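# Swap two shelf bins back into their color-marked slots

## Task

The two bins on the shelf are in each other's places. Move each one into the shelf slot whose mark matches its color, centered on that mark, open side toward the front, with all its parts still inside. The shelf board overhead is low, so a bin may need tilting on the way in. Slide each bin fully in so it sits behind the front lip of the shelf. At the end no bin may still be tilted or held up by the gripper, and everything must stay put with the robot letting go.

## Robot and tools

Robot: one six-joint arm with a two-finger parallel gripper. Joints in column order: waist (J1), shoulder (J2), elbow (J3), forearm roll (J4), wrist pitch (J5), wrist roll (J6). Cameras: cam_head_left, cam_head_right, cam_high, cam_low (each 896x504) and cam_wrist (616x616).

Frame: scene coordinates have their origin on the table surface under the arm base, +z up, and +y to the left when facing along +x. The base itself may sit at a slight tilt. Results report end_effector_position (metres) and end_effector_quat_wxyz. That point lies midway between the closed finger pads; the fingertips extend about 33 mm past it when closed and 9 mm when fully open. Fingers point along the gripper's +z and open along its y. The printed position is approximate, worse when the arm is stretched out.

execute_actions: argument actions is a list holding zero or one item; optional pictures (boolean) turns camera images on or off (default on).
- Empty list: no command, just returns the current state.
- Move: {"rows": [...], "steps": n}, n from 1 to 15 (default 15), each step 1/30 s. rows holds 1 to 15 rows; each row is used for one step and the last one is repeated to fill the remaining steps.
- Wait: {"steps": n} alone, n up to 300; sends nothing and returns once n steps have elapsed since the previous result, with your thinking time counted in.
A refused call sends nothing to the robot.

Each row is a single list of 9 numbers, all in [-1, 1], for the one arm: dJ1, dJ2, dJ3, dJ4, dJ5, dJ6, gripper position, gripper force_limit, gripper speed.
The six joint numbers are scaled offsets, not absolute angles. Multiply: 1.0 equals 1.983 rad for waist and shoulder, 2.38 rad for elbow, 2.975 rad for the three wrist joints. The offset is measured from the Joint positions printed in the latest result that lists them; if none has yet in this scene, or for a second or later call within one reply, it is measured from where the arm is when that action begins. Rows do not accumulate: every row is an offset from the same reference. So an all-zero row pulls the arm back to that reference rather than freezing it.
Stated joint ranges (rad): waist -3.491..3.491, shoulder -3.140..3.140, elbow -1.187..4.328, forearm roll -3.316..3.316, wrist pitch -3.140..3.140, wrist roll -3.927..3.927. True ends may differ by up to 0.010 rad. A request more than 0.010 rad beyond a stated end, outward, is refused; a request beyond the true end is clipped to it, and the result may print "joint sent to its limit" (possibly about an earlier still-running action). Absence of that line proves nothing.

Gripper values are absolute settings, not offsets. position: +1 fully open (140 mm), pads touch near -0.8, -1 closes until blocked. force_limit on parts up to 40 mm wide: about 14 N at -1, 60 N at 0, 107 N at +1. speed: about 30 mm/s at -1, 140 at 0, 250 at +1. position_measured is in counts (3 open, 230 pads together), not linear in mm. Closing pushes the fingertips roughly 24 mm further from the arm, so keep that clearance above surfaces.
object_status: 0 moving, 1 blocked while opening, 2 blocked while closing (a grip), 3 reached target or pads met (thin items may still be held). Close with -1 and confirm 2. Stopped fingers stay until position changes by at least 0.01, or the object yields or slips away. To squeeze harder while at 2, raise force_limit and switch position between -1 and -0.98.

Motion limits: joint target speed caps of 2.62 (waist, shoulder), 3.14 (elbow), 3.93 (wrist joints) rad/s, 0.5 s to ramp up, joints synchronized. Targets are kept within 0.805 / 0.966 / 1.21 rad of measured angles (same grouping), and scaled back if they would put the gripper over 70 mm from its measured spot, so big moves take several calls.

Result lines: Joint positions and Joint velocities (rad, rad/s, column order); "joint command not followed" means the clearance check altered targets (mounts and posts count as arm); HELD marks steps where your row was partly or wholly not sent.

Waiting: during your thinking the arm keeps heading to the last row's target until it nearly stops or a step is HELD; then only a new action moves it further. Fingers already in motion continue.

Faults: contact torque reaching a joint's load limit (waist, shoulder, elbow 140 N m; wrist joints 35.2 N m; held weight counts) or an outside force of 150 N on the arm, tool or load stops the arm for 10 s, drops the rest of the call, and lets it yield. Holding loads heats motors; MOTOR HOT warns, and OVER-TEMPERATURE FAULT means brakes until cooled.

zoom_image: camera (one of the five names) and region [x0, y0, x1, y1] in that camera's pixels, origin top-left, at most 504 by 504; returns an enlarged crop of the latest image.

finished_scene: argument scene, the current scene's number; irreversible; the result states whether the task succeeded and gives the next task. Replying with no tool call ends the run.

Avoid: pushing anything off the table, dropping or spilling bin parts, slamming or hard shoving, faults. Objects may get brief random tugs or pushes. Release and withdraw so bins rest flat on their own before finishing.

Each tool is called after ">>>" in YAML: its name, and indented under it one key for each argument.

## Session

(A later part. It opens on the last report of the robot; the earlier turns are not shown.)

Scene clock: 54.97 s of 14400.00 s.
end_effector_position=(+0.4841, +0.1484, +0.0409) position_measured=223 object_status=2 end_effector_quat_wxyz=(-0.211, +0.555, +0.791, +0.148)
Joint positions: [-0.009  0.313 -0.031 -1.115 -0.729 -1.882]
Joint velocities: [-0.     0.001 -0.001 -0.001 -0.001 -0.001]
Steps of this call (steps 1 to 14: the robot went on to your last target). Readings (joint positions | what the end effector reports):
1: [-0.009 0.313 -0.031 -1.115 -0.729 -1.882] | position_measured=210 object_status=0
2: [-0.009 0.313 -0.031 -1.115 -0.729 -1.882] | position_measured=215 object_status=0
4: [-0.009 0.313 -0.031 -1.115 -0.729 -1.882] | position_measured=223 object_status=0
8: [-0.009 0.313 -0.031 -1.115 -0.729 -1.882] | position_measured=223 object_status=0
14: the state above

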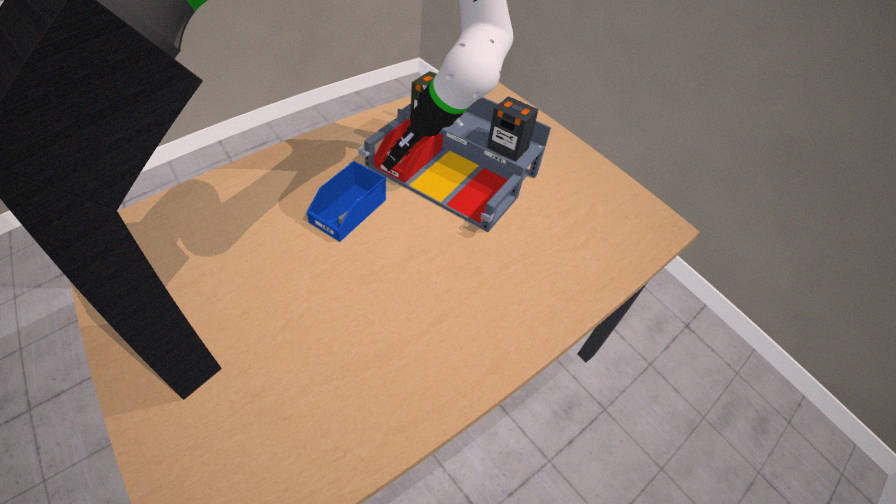

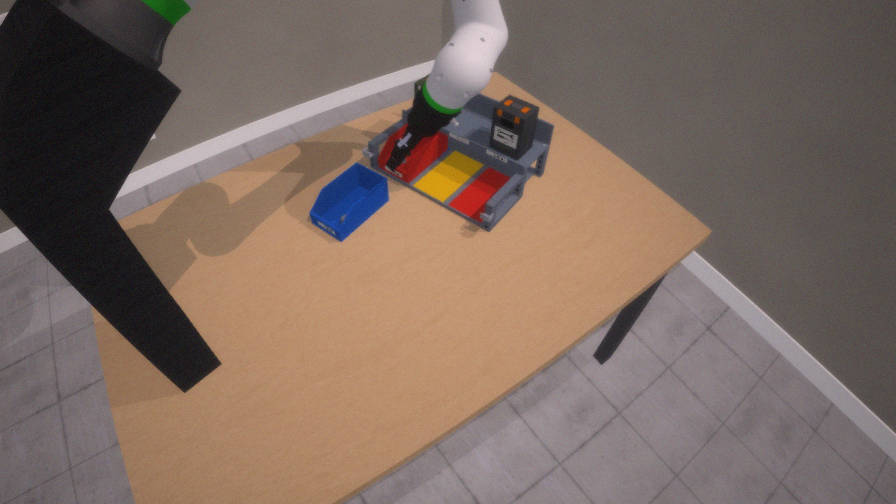

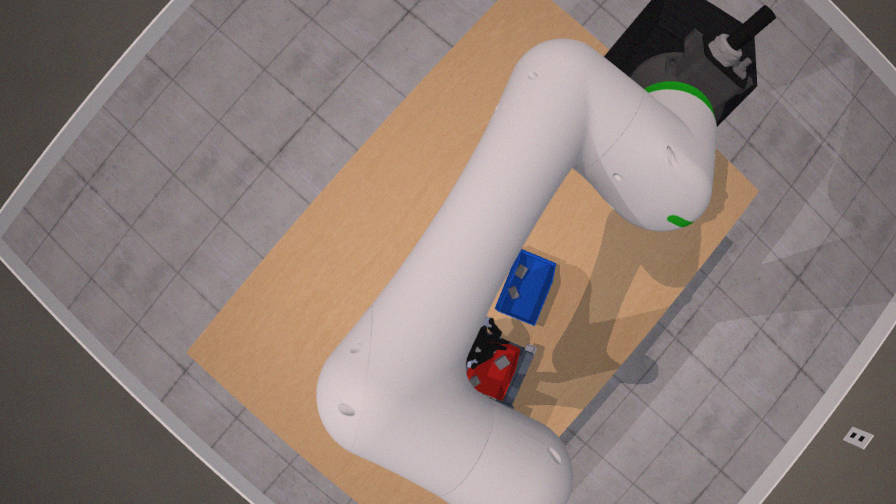

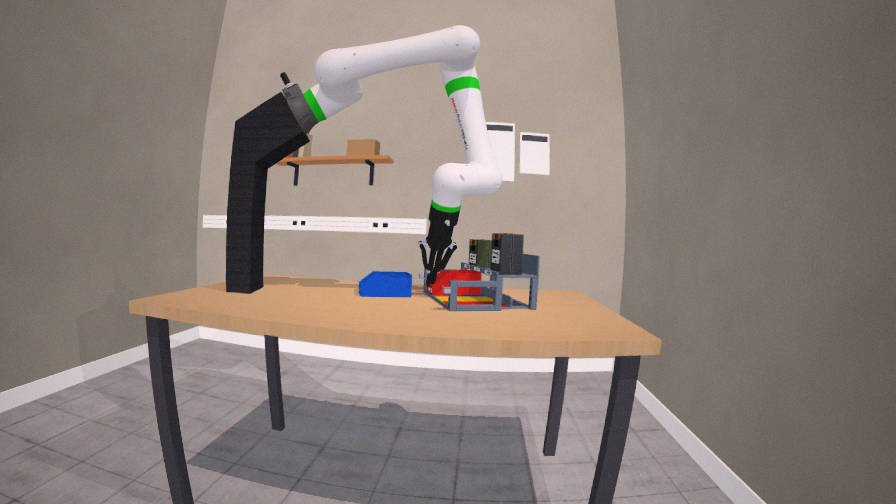

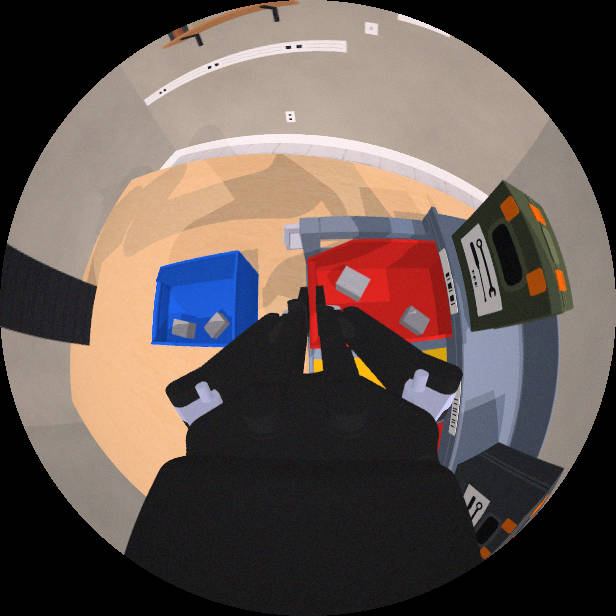

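>>> execute_actions:
  actions:
    - {"rows":[[0,-0.0045,0.0006,0.0018,-0.0018,-0.0114,-1,0.5,0],[0,-0.0045,0.0006,0.0018,-0.0018,-0.0114,-1,0.5,0],[0,-0.0045,0.0006,0.0018,-0.0018,-0.0114,-1,0.5,0],[0,-0.0045,0.0006,0.0018,-0.0018,-0.0114,-1,0.5,0],[-0.0065,-0.0024,0.0035,0.0023,-0.006,-0.0102,-1,0.5,0],[-0.013,-0.0002,0.0065,0.0028,-0.0101,-0.009,-1,0.5,0],[-0.0197,0.0021,0.0097,0.0033,-0.0143,-0.0077,-1,0.5,0],[-0.0264,0.0045,0.013,0.0038,-0.0184,-0.0064,-1,0.5,0],[-0.0329,0.007,0.0163,0.0042,-0.0226,-0.0052,-1,0.5,0],[-0.0393,0.0096,0.0198,0.0047,-0.0267,-0.004,-1,0.5,0],[-0.0456,0.0122,0.0234,0.0052,-0.0309,-0.0029,-1,0.5,0],[-0.0519,0.0149,0.027,0.0057,-0.035,-0.0017,-1,0.5,0]]}

>>> zoom_image:
  camera: "cam_head_left"
  region: [350, 100, 530, 240]

Scene clock: 58.77 s of 14400.00 s.
end_effector_position=(+0.5058, +0.0981, +0.0443) position_measured=223 object_status=2 end_effector_quat_wxyz=(-0.213, +0.565, +0.783, +0.146)
Joint positions: [-0.11   0.341  0.032 -1.098 -0.831 -1.888]
Joint velocities: [-0.118  0.049  0.081  0.012 -0.113  0.031]
Steps of this call (steps 1 to 15: the robot went on to your last target; steps 16 to 90: nothing new was sent; then 0.30 s passed at rest; steps 91 to 105: all 15 steps of this action). Readings (joint positions | what the end effector reports):
91: [-0.009 0.313 -0.031 -1.115 -0.730 -1.882] | position_measured=223 object_status=2
92: [-0.009 0.312 -0.031 -1.114 -0.730 -1.885] | position_measured=223 object_status=2
94: [-0.009 0.306 -0.031 -1.110 -0.734 -1.909] | position_measured=223 object_status=2
98: [-0.030 0.310 -0.019 -1.107 -0.755 -1.910] | position_measured=223 object_status=2
105: the state above

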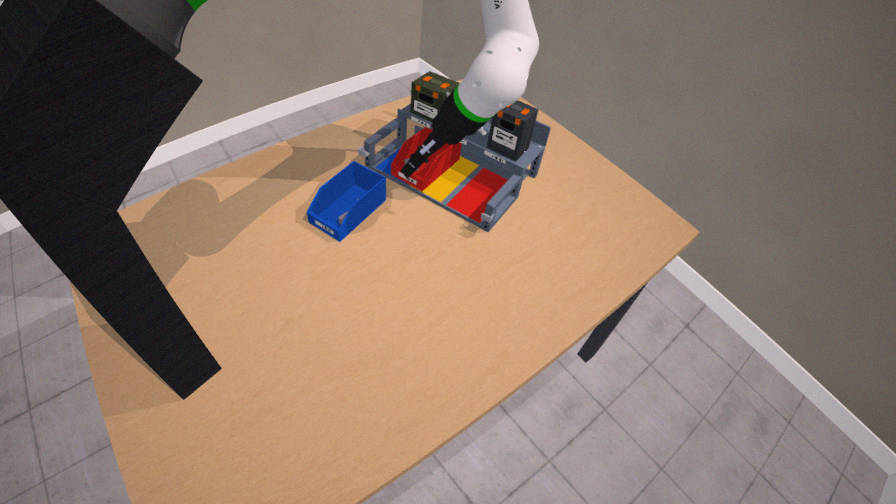

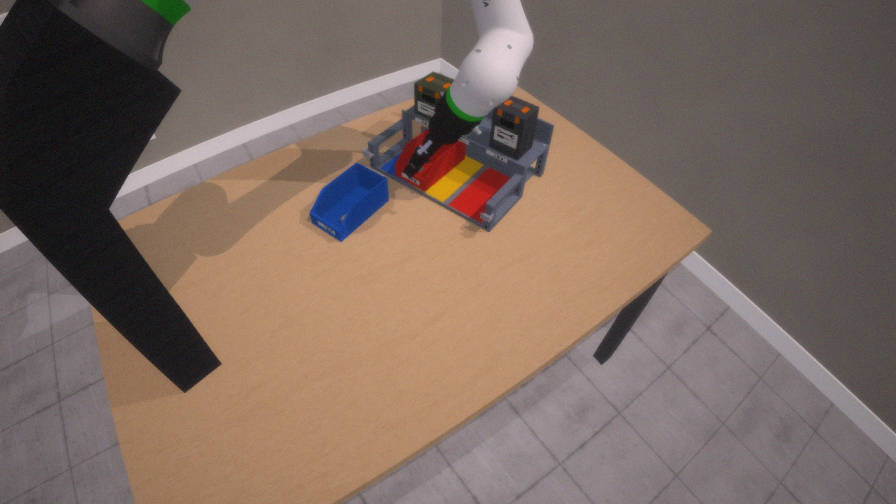

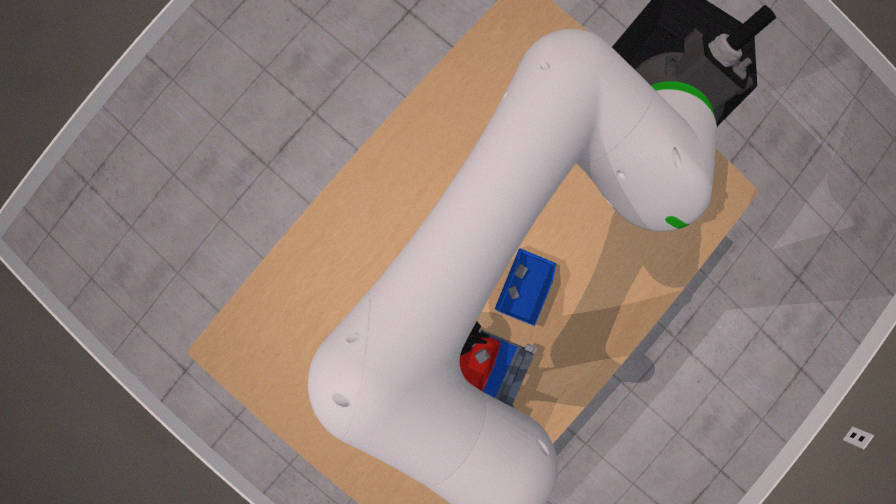

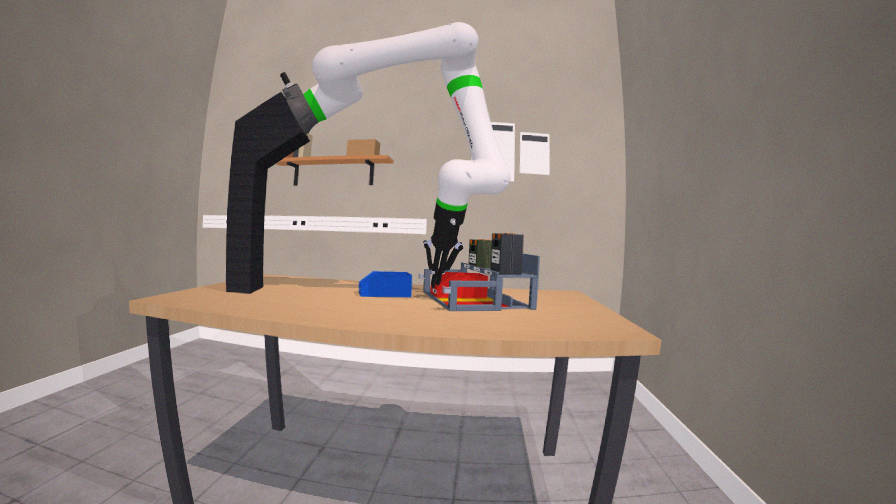

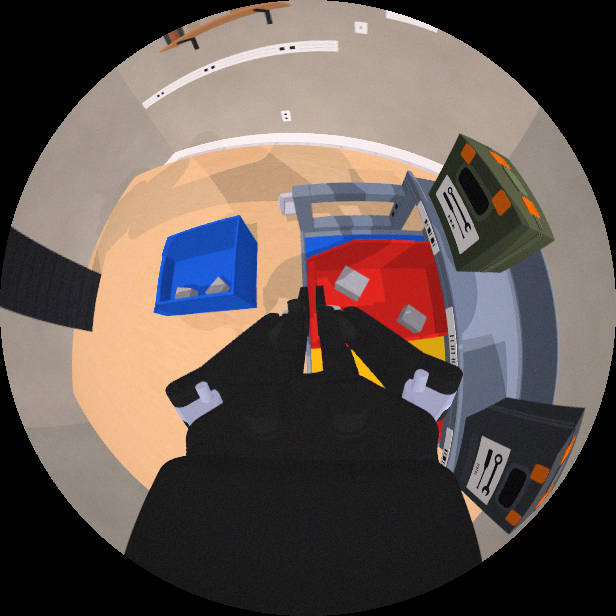

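Region (350, 100, 530, 240) of cam_head_left's 896x504 image, scaled by 2.800, with more detail than that image has.

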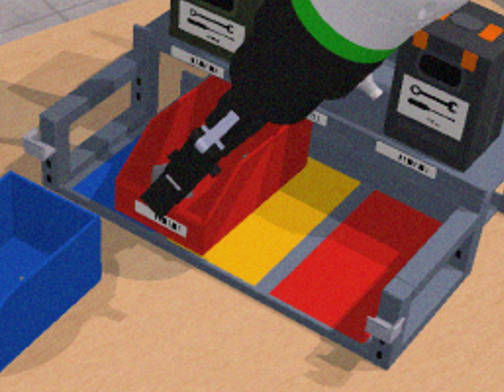

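>>> execute_actions:
  actions:
    - {"rows":[[-0.008,0.004,0.0053,0.0008,-0.0055,0.0012,-1,0.5,0],[-0.0163,0.0081,0.0109,0.0016,-0.0109,0.0024,-1,0.5,0],[-0.0246,0.0123,0.0166,0.0024,-0.0164,0.0036,-1,0.5,0],[-0.0327,0.0166,0.0224,0.0031,-0.0219,0.0047,-1,0.5,0],[-0.0408,0.0209,0.0283,0.0039,-0.0273,0.0057,-1,0.5,0],[-0.0488,0.0254,0.0343,0.0047,-0.0328,0.0067,-1,0.5,0],[-0.0564,0.0301,0.0407,0.0056,-0.038,0.0074,-1,0.5,0],[-0.0638,0.0349,0.0473,0.0065,-0.0432,0.008,-1,0.5,0],[-0.0712,0.0398,0.0541,0.0074,-0.0484,0.0084,-1,0.5,0],[-0.0784,0.0449,0.0611,0.0083,-0.0536,0.0088,-1,0.5,0],[-0.0856,0.0501,0.0682,0.0093,-0.0588,0.0091,-1,0.5,0],[-0.0926,0.0554,0.0754,0.0102,-0.0639,0.0094,-1,0.5,0]]}
  pictures: false

>>> execute_actions:
  actions:
    - {"steps":4}
  pictures: false

>>> execute_actions:
  actions:
    - {"rows":[[-0.005,0.0041,0.0056,0.0008,-0.0038,0,-1,0.5,0],[-0.0101,0.0083,0.0114,0.0016,-0.0075,0,-1,0.5,0],[-0.0152,0.0126,0.0173,0.0024,-0.0113,0,-1,0.5,0],[-0.0203,0.017,0.0233,0.0032,-0.015,0,-1,0.5,0],[-0.0252,0.0214,0.0294,0.004,-0.0188,-0.0002,-1,0.5,0],[-0.0301,0.026,0.0356,0.0048,-0.0225,-0.0004,-1,0.5,0],[-0.0349,0.0306,0.042,0.0056,-0.0263,-0.0005,-1,0.5,0],[-0.0396,0.0352,0.0484,0.0064,-0.03,-0.0007,-1,0.5,0]],"steps":13}

>>> zoom_image:
  camera: "cam_head_left"
  region: [420, 140, 540, 240]

>>> zoom_image:
  camera: "cam_low"
  region: [410, 240, 530, 320]

Scene clock: 61.47 s of 14400.00 s.
end_effector_position=(+0.5432, -0.0058, +0.0439) position_measured=223 object_status=2 end_effector_quat_wxyz=(-0.213, +0.566, +0.783, +0.147)
Joint positions: [-0.29   0.449  0.207 -1.068 -1.017 -1.86 ]
Joint velocities: [-0.168  0.124  0.203  0.031 -0.179  0.012]
Steps of this call (steps 1 to 15: the robot went on to your last target; steps 16 to 66: nothing new was sent; steps 67 to 81: all 15 steps of this action). Readings (joint positions | what the end effector reports):
67: [-0.112 0.342 0.033 -1.098 -0.834 -1.887] | position_measured=223 object_status=2
68: [-0.114 0.343 0.035 -1.098 -0.836 -1.886] | position_measured=223 object_status=2
70: [-0.134 0.353 0.051 -1.095 -0.856 -1.882] | position_measured=223 object_status=2
74: [-0.194 0.385 0.103 -1.086 -0.916 -1.870] | position_measured=223 object_status=2
81: the state above

Scene clock: 61.60 s of 14400.00 s.
end_effector_position=(+0.5438, -0.0076, +0.0440) position_measured=223 object_status=2 end_effector_quat_wxyz=(-0.214, +0.566, +0.783, +0.147)
Joint positions: [-0.294  0.451  0.211 -1.068 -1.021 -1.86 ]
Joint velocities: [-0.     0.     0.     0.001 -0.    -0.   ]
Steps of this call (steps 1 to 4: the robot went on to your last target). Readings (joint positions | what the end effector reports):
1: [-0.293 0.451 0.211 -1.068 -1.021 -1.860] | position_measured=223 object_status=2
2: [-0.294 0.451 0.211 -1.068 -1.021 -1.860] | position_measured=223 object_status=2
4: the state above

Scene clock: 62.03 s of 14400.00 s.
end_effector_position=(+0.5624, -0.0614, +0.0440) position_measured=223 object_status=2 end_effector_quat_wxyz=(-0.214, +0.565, +0.783, +0.147)
Joint positions: [-0.372  0.521  0.326 -1.049 -1.111 -1.862]
Joint velocities: [-0.     0.     0.     0.    -0.003  0.001]
Steps of this call (steps 1 to 13: all 13 steps of this action). Readings (joint positions | what the end effector reports):
1: [-0.294 0.451 0.211 -1.068 -1.021 -1.860] | position_measured=223 object_status=2
2: [-0.296 0.453 0.214 -1.068 -1.024 -1.860] | position_measured=223 object_status=2
4: [-0.311 0.465 0.234 -1.064 -1.041 -1.860] | position_measured=223 object_status=2
8: [-0.348 0.498 0.289 -1.055 -1.083 -1.860] | position_measured=223 object_status=2
13: the state above

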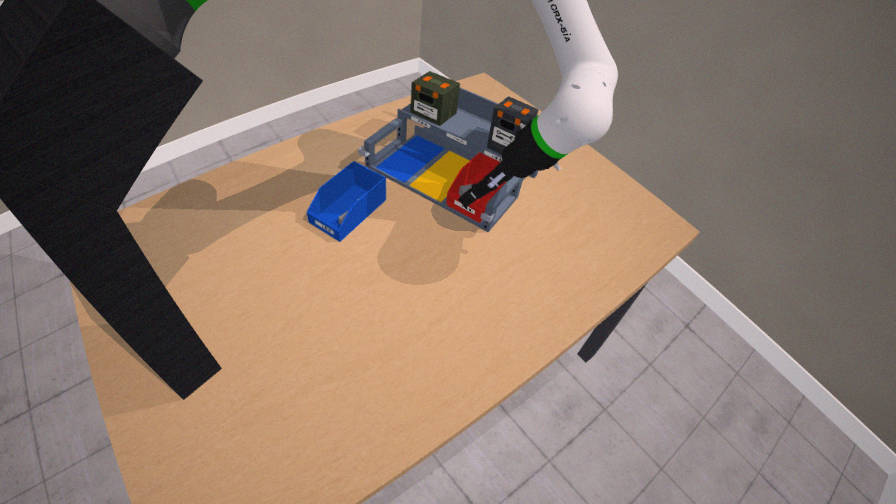

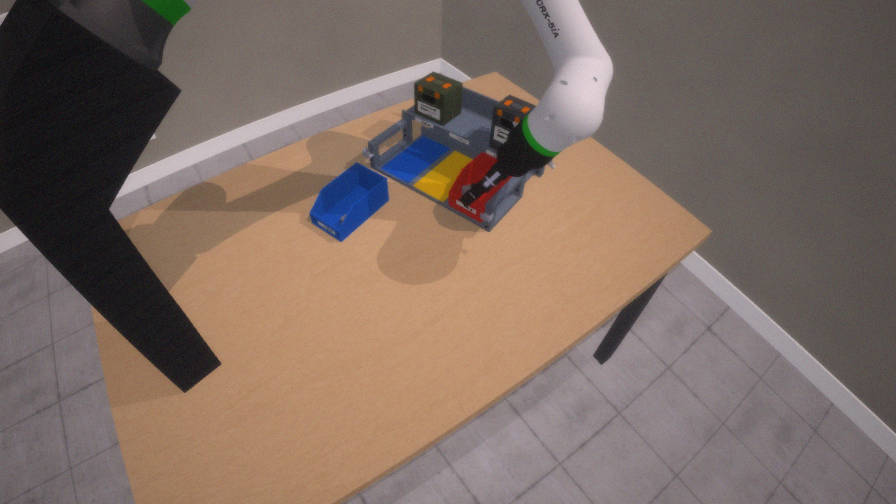

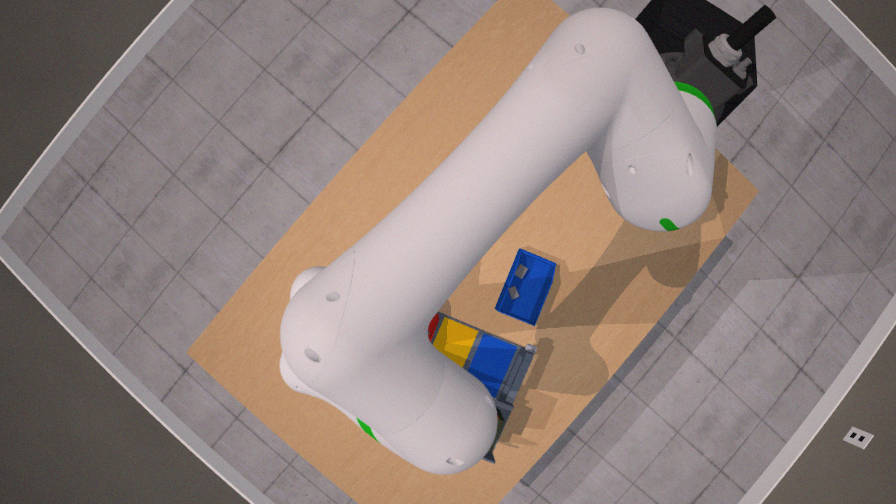

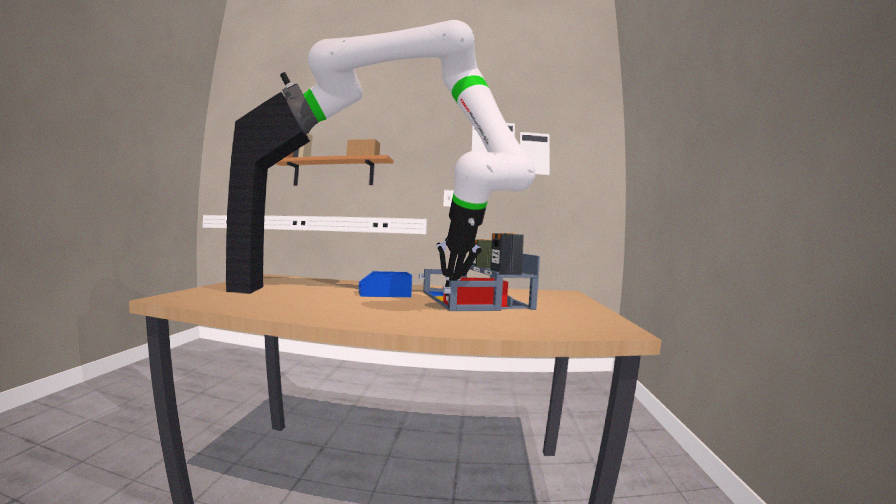

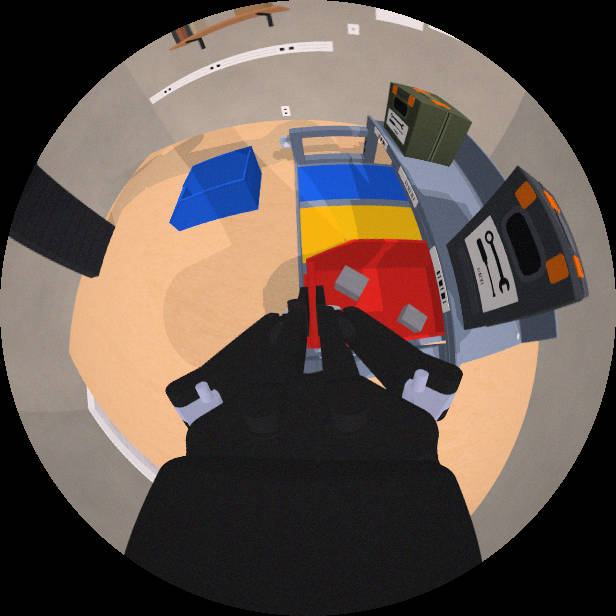

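Region (420, 140, 540, 240) of cam_head_left's 896x504 image, scaled by 4.200, with more detail than that image has.

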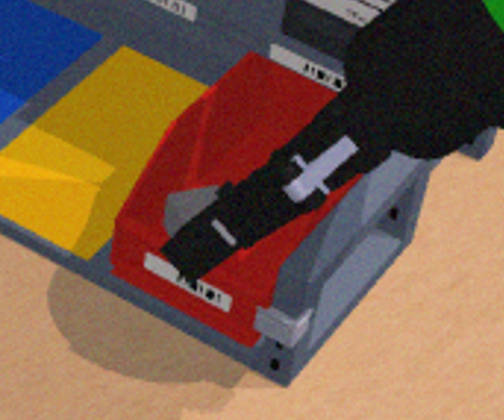

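Region (410, 240, 530, 320) of cam_low's 896x504 image, scaled by 4.200, with more detail than that image has.

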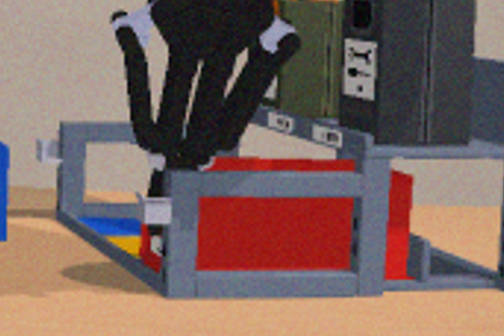

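>>> execute_actions:
  actions:
    - {"rows":[[0.0015,0.0038,0.0026,0,0.001,-0.0045,-1,0.5,0],[0.0015,0.0038,0.0026,0,0.001,-0.0045,-1,0.5,0],[0.0015,0.0038,0.0026,0,0.001,-0.0045,-1,0.5,0],[0.0015,0.0038,0.0026,0,0.001,-0.0045,-1,0.5,0],[0.0015,0.0038,0.0026,0,0.001,-0.0045,-0.35,0.5,0],[0.0015,0.0038,0.0026,0,0.001,-0.0045,-0.35,0.5,0],[0.0015,0.0038,0.0026,0,0.001,-0.0045,-0.35,0.5,0],[0.0015,0.0038,0.0026,0,0.001,-0.0045,-0.35,0.5,0],[0.0015,0.0038,0.0026,0,0.001,-0.0045,-0.35,0.5,0],[0.0015,0.0038,0.0026,0,0.001,-0.0045,-0.35,0.5,0],[-0.033,-0.085,-0.052,0,-0.021,0.003,-0.35,0.5,0]]}
  pictures: false

>>> execute_actions:
  actions:
    - {"steps":12}

>>> zoom_image:
  camera: "cam_wrist"
  region: [240, 150, 480, 390]

Scene clock: 63.60 s of 14400.00 s.
end_effector_position=(+0.5657, -0.0625, +0.0610) position_measured=173 object_status=0 end_effector_quat_wxyz=(-0.212, +0.569, +0.781, +0.147)
Joint positions: [-0.385  0.486  0.302 -1.049 -1.123 -1.87 ]
Joint velocities: [-0.253 -0.651 -0.479 -0.    -0.239  0.085]
Steps of this call (steps 1 to 15: the robot went on to your last target; steps 16 to 32: nothing new was sent; steps 33 to 47: all 15 steps of this action). Readings (joint positions | what the end effector reports):
33: [-0.372 0.521 0.326 -1.049 -1.111 -1.862] | position_measured=223 object_status=2
34: [-0.372 0.523 0.328 -1.049 -1.110 -1.865] | position_measured=223 object_status=2
36: [-0.370 0.527 0.332 -1.048 -1.109 -1.875] | position_measured=223 object_status=2
40: [-0.369 0.529 0.333 -1.049 -1.107 -1.875] | position_measured=206 object_status=0
47: the state above

Scene clock: 64.00 s of 14400.00 s.
end_effector_position=(+0.5711, -0.0635, +0.1260) position_measured=173 object_status=3 end_effector_quat_wxyz=(-0.204, +0.564, +0.786, +0.152)
Joint positions: [-0.437  0.352  0.203 -1.049 -1.173 -1.853]
Joint velocities: [ 0.    -0.002 -0.    -0.     0.001 -0.   ]
Steps of this call (steps 1 to 12: the robot went on to your last target). Readings (joint positions | what the end effector reports):
1: [-0.395 0.461 0.283 -1.049 -1.133 -1.867] | position_measured=173 object_status=0
2: [-0.406 0.432 0.262 -1.049 -1.143 -1.863] | position_measured=173 object_status=0
4: [-0.425 0.383 0.226 -1.049 -1.161 -1.857] | position_measured=173 object_status=3
8: [-0.437 0.353 0.203 -1.049 -1.173 -1.853] | position_measured=173 object_status=3
12: the state above

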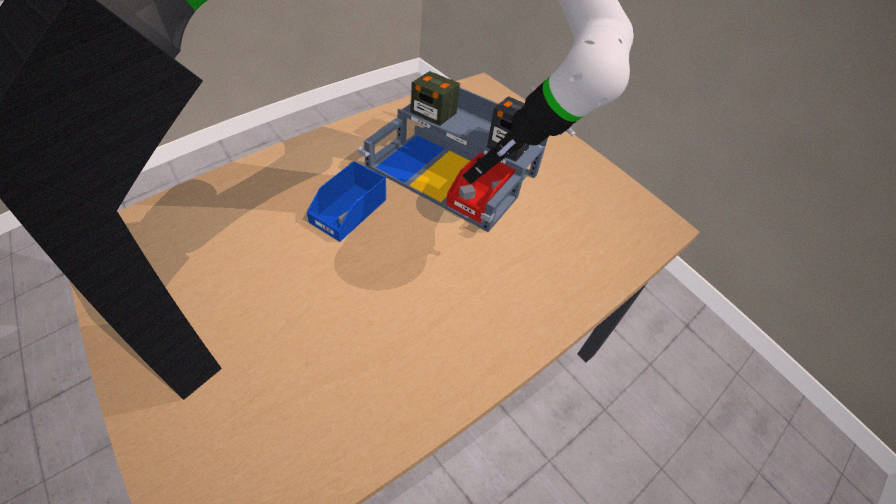

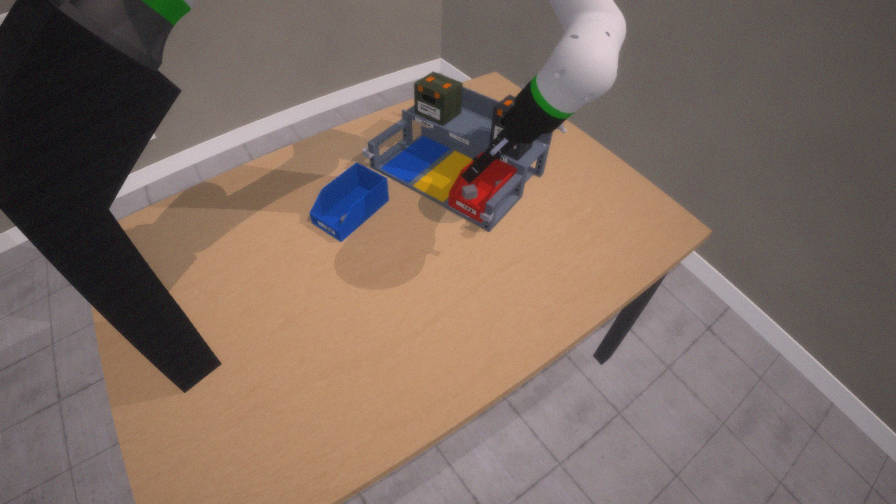

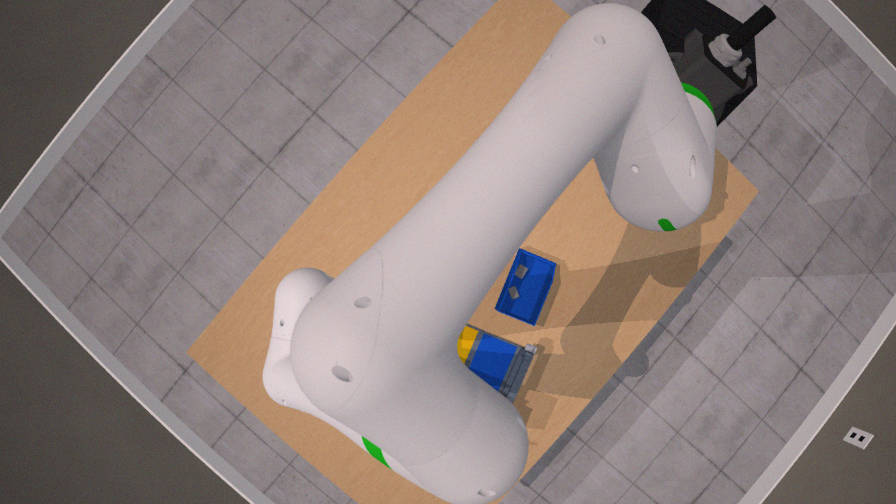

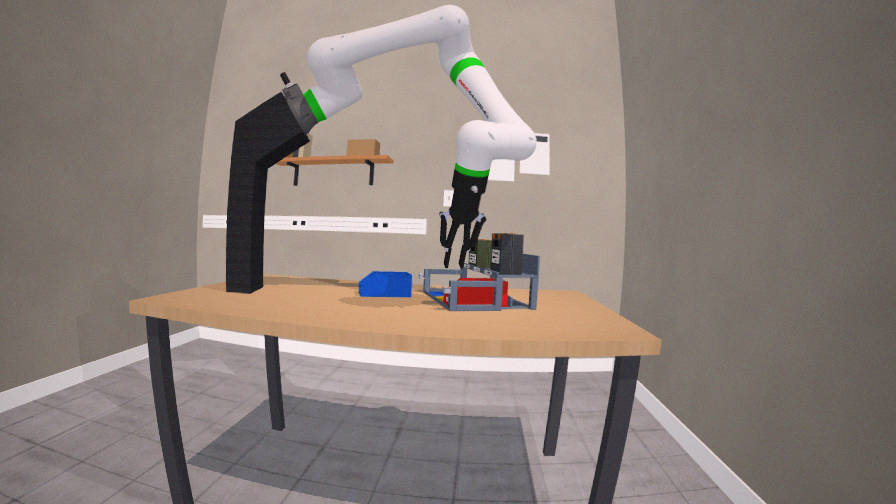

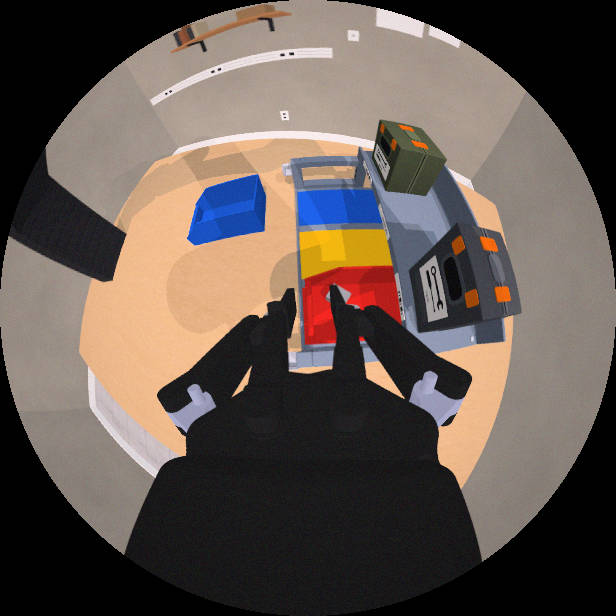

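Region (240, 150, 480, 390) of cam_wrist's 616x616 image, scaled by 2.100, with more detail than that image has.

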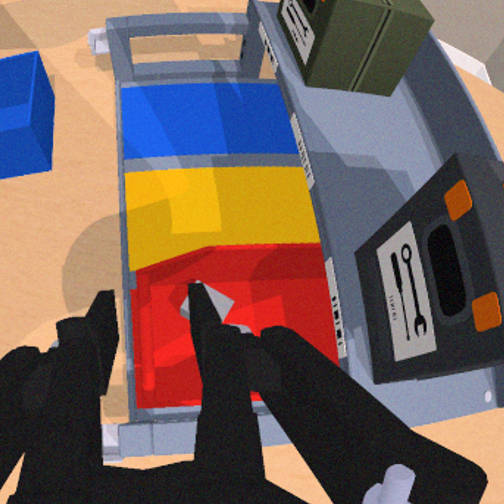

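>>> execute_actions:
  actions:
    - {"rows":[[0.0519,-0.05,-0.3122,-0.1516,0.1025,0.2588,-0.3,0.5,0]]}
  pictures: false

>>> execute_actions:
  actions:
    - {"steps":18}
  pictures: false

Scene clock: 65.07 s of 14400.00 s.
end_effector_position=(+0.4308, +0.0189, +0.1106) position_measured=167 object_status=3 end_effector_quat_wxyz=(-0.195, +0.549, +0.791, +0.186)
Joint positions: [-0.384  0.301 -0.181 -1.281 -1.016 -1.455]
Joint velocities: [ 0.136 -0.131 -0.982 -0.591  0.4    1.011]
Steps of this call (steps 1 to 17: the robot went on to your last target; steps 18 to 32: all 15 steps of this action). Readings (joint positions | what the end effector reports):
18: [-0.437 0.352 0.203 -1.049 -1.173 -1.853] | position_measured=173 object_status=0
19: [-0.437 0.352 0.200 -1.050 -1.172 -1.850] | position_measured=171 object_status=0
21: [-0.434 0.348 0.175 -1.065 -1.162 -1.824] | position_measured=167 object_status=0
25: [-0.417 0.332 0.053 -1.139 -1.112 -1.698] | position_measured=167 object_status=3
32: the state above

Scene clock: 65.67 s of 14400.00 s.
end_effector_position=(+0.2835, +0.0797, +0.1348) position_measured=167 object_status=3 end_effector_quat_wxyz=(-0.187, +0.541, +0.804, +0.161)
Joint positions: [-0.334  0.253 -0.54  -1.5   -0.868 -1.083]
Joint velocities: [-0.001  0.    -0.001 -0.     0.     0.001]
Steps of this call (steps 1 to 18: the robot went on to your last target). Readings (joint positions | what the end effector reports):
1: [-0.380 0.297 -0.214 -1.301 -1.002 -1.421] | position_measured=167 object_status=3
2: [-0.375 0.292 -0.247 -1.321 -0.989 -1.387] | position_measured=167 object_status=3
4: [-0.366 0.284 -0.313 -1.361 -0.962 -1.319] | position_measured=167 object_status=3
8: [-0.348 0.266 -0.442 -1.440 -0.909 -1.185] | position_measured=167 object_status=3
18: the state above

>>> execute_actions:
  actions:
    - {"rows":[[0.0242,0.1215,0.0618,-0.0192,0.0101,0.0101,-0.3,0.5,0]]}

Scene clock: 66.53 s of 14400.00 s.
end_effector_position=(+0.2560, +0.0773, +0.0606) position_measured=167 object_status=3 end_effector_quat_wxyz=(-0.212, +0.557, +0.789, +0.149)
Joint positions: [-0.287  0.494 -0.393 -1.557 -0.838 -1.053]
Joint velocities: [-0.001  0.001  0.003 -0.001  0.002  0.001]
Steps of this call (steps 1 to 11: the robot went on to your last target; steps 12 to 26: all 15 steps of this action). Readings (joint positions | what the end effector reports):
12: [-0.334 0.253 -0.540 -1.500 -0.868 -1.083] | position_measured=167 object_status=3
13: [-0.334 0.255 -0.540 -1.500 -0.868 -1.082] | position_measured=167 object_status=3
15: [-0.330 0.276 -0.527 -1.505 -0.865 -1.080] | position_measured=167 object_status=3
19: [-0.308 0.386 -0.459 -1.531 -0.852 -1.066] | position_measured=167 object_status=3
26: the state above

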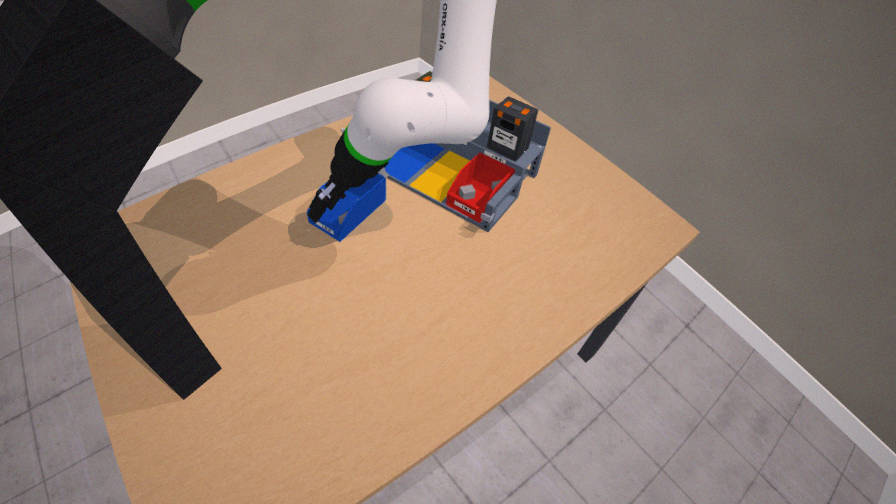

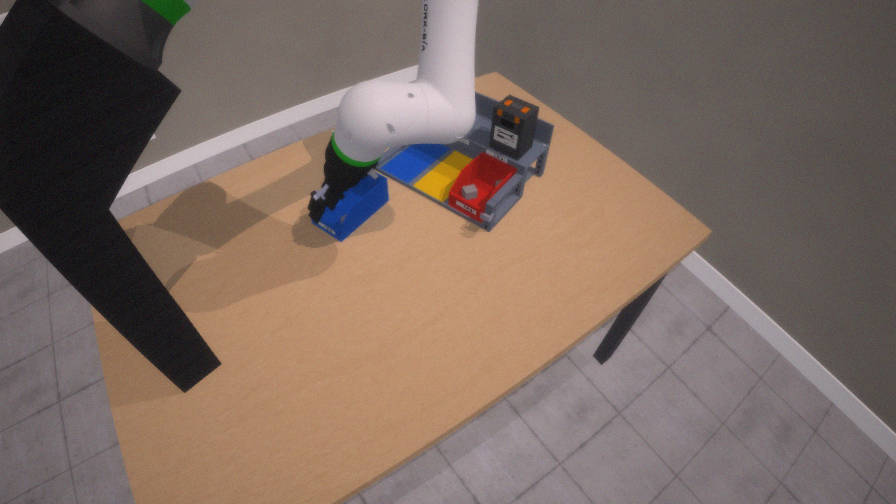

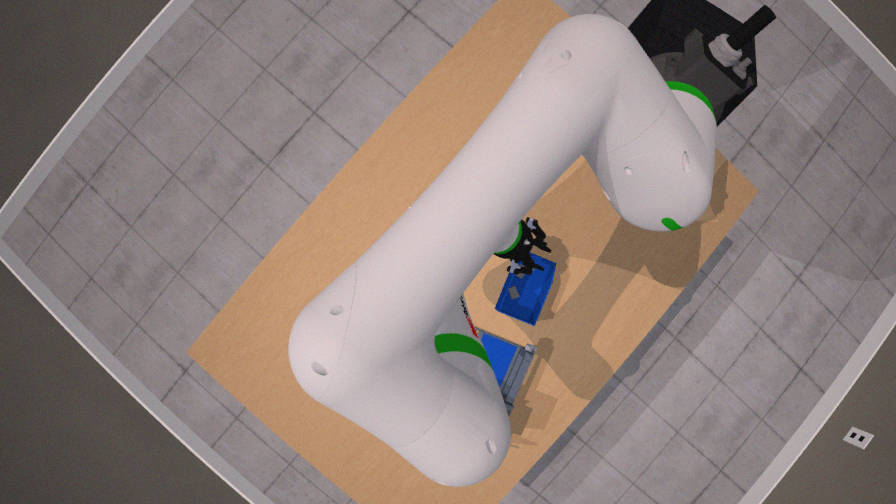

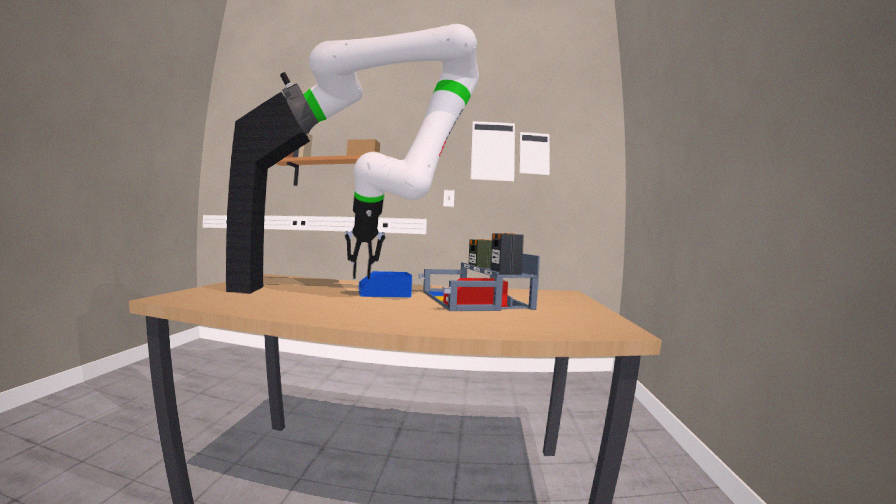

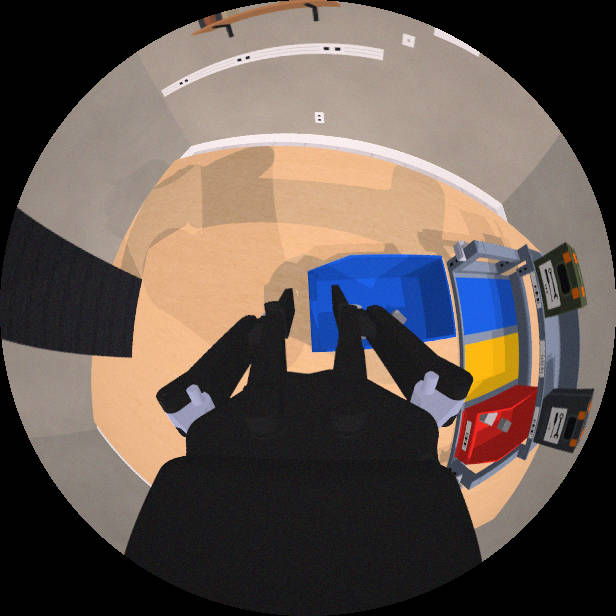

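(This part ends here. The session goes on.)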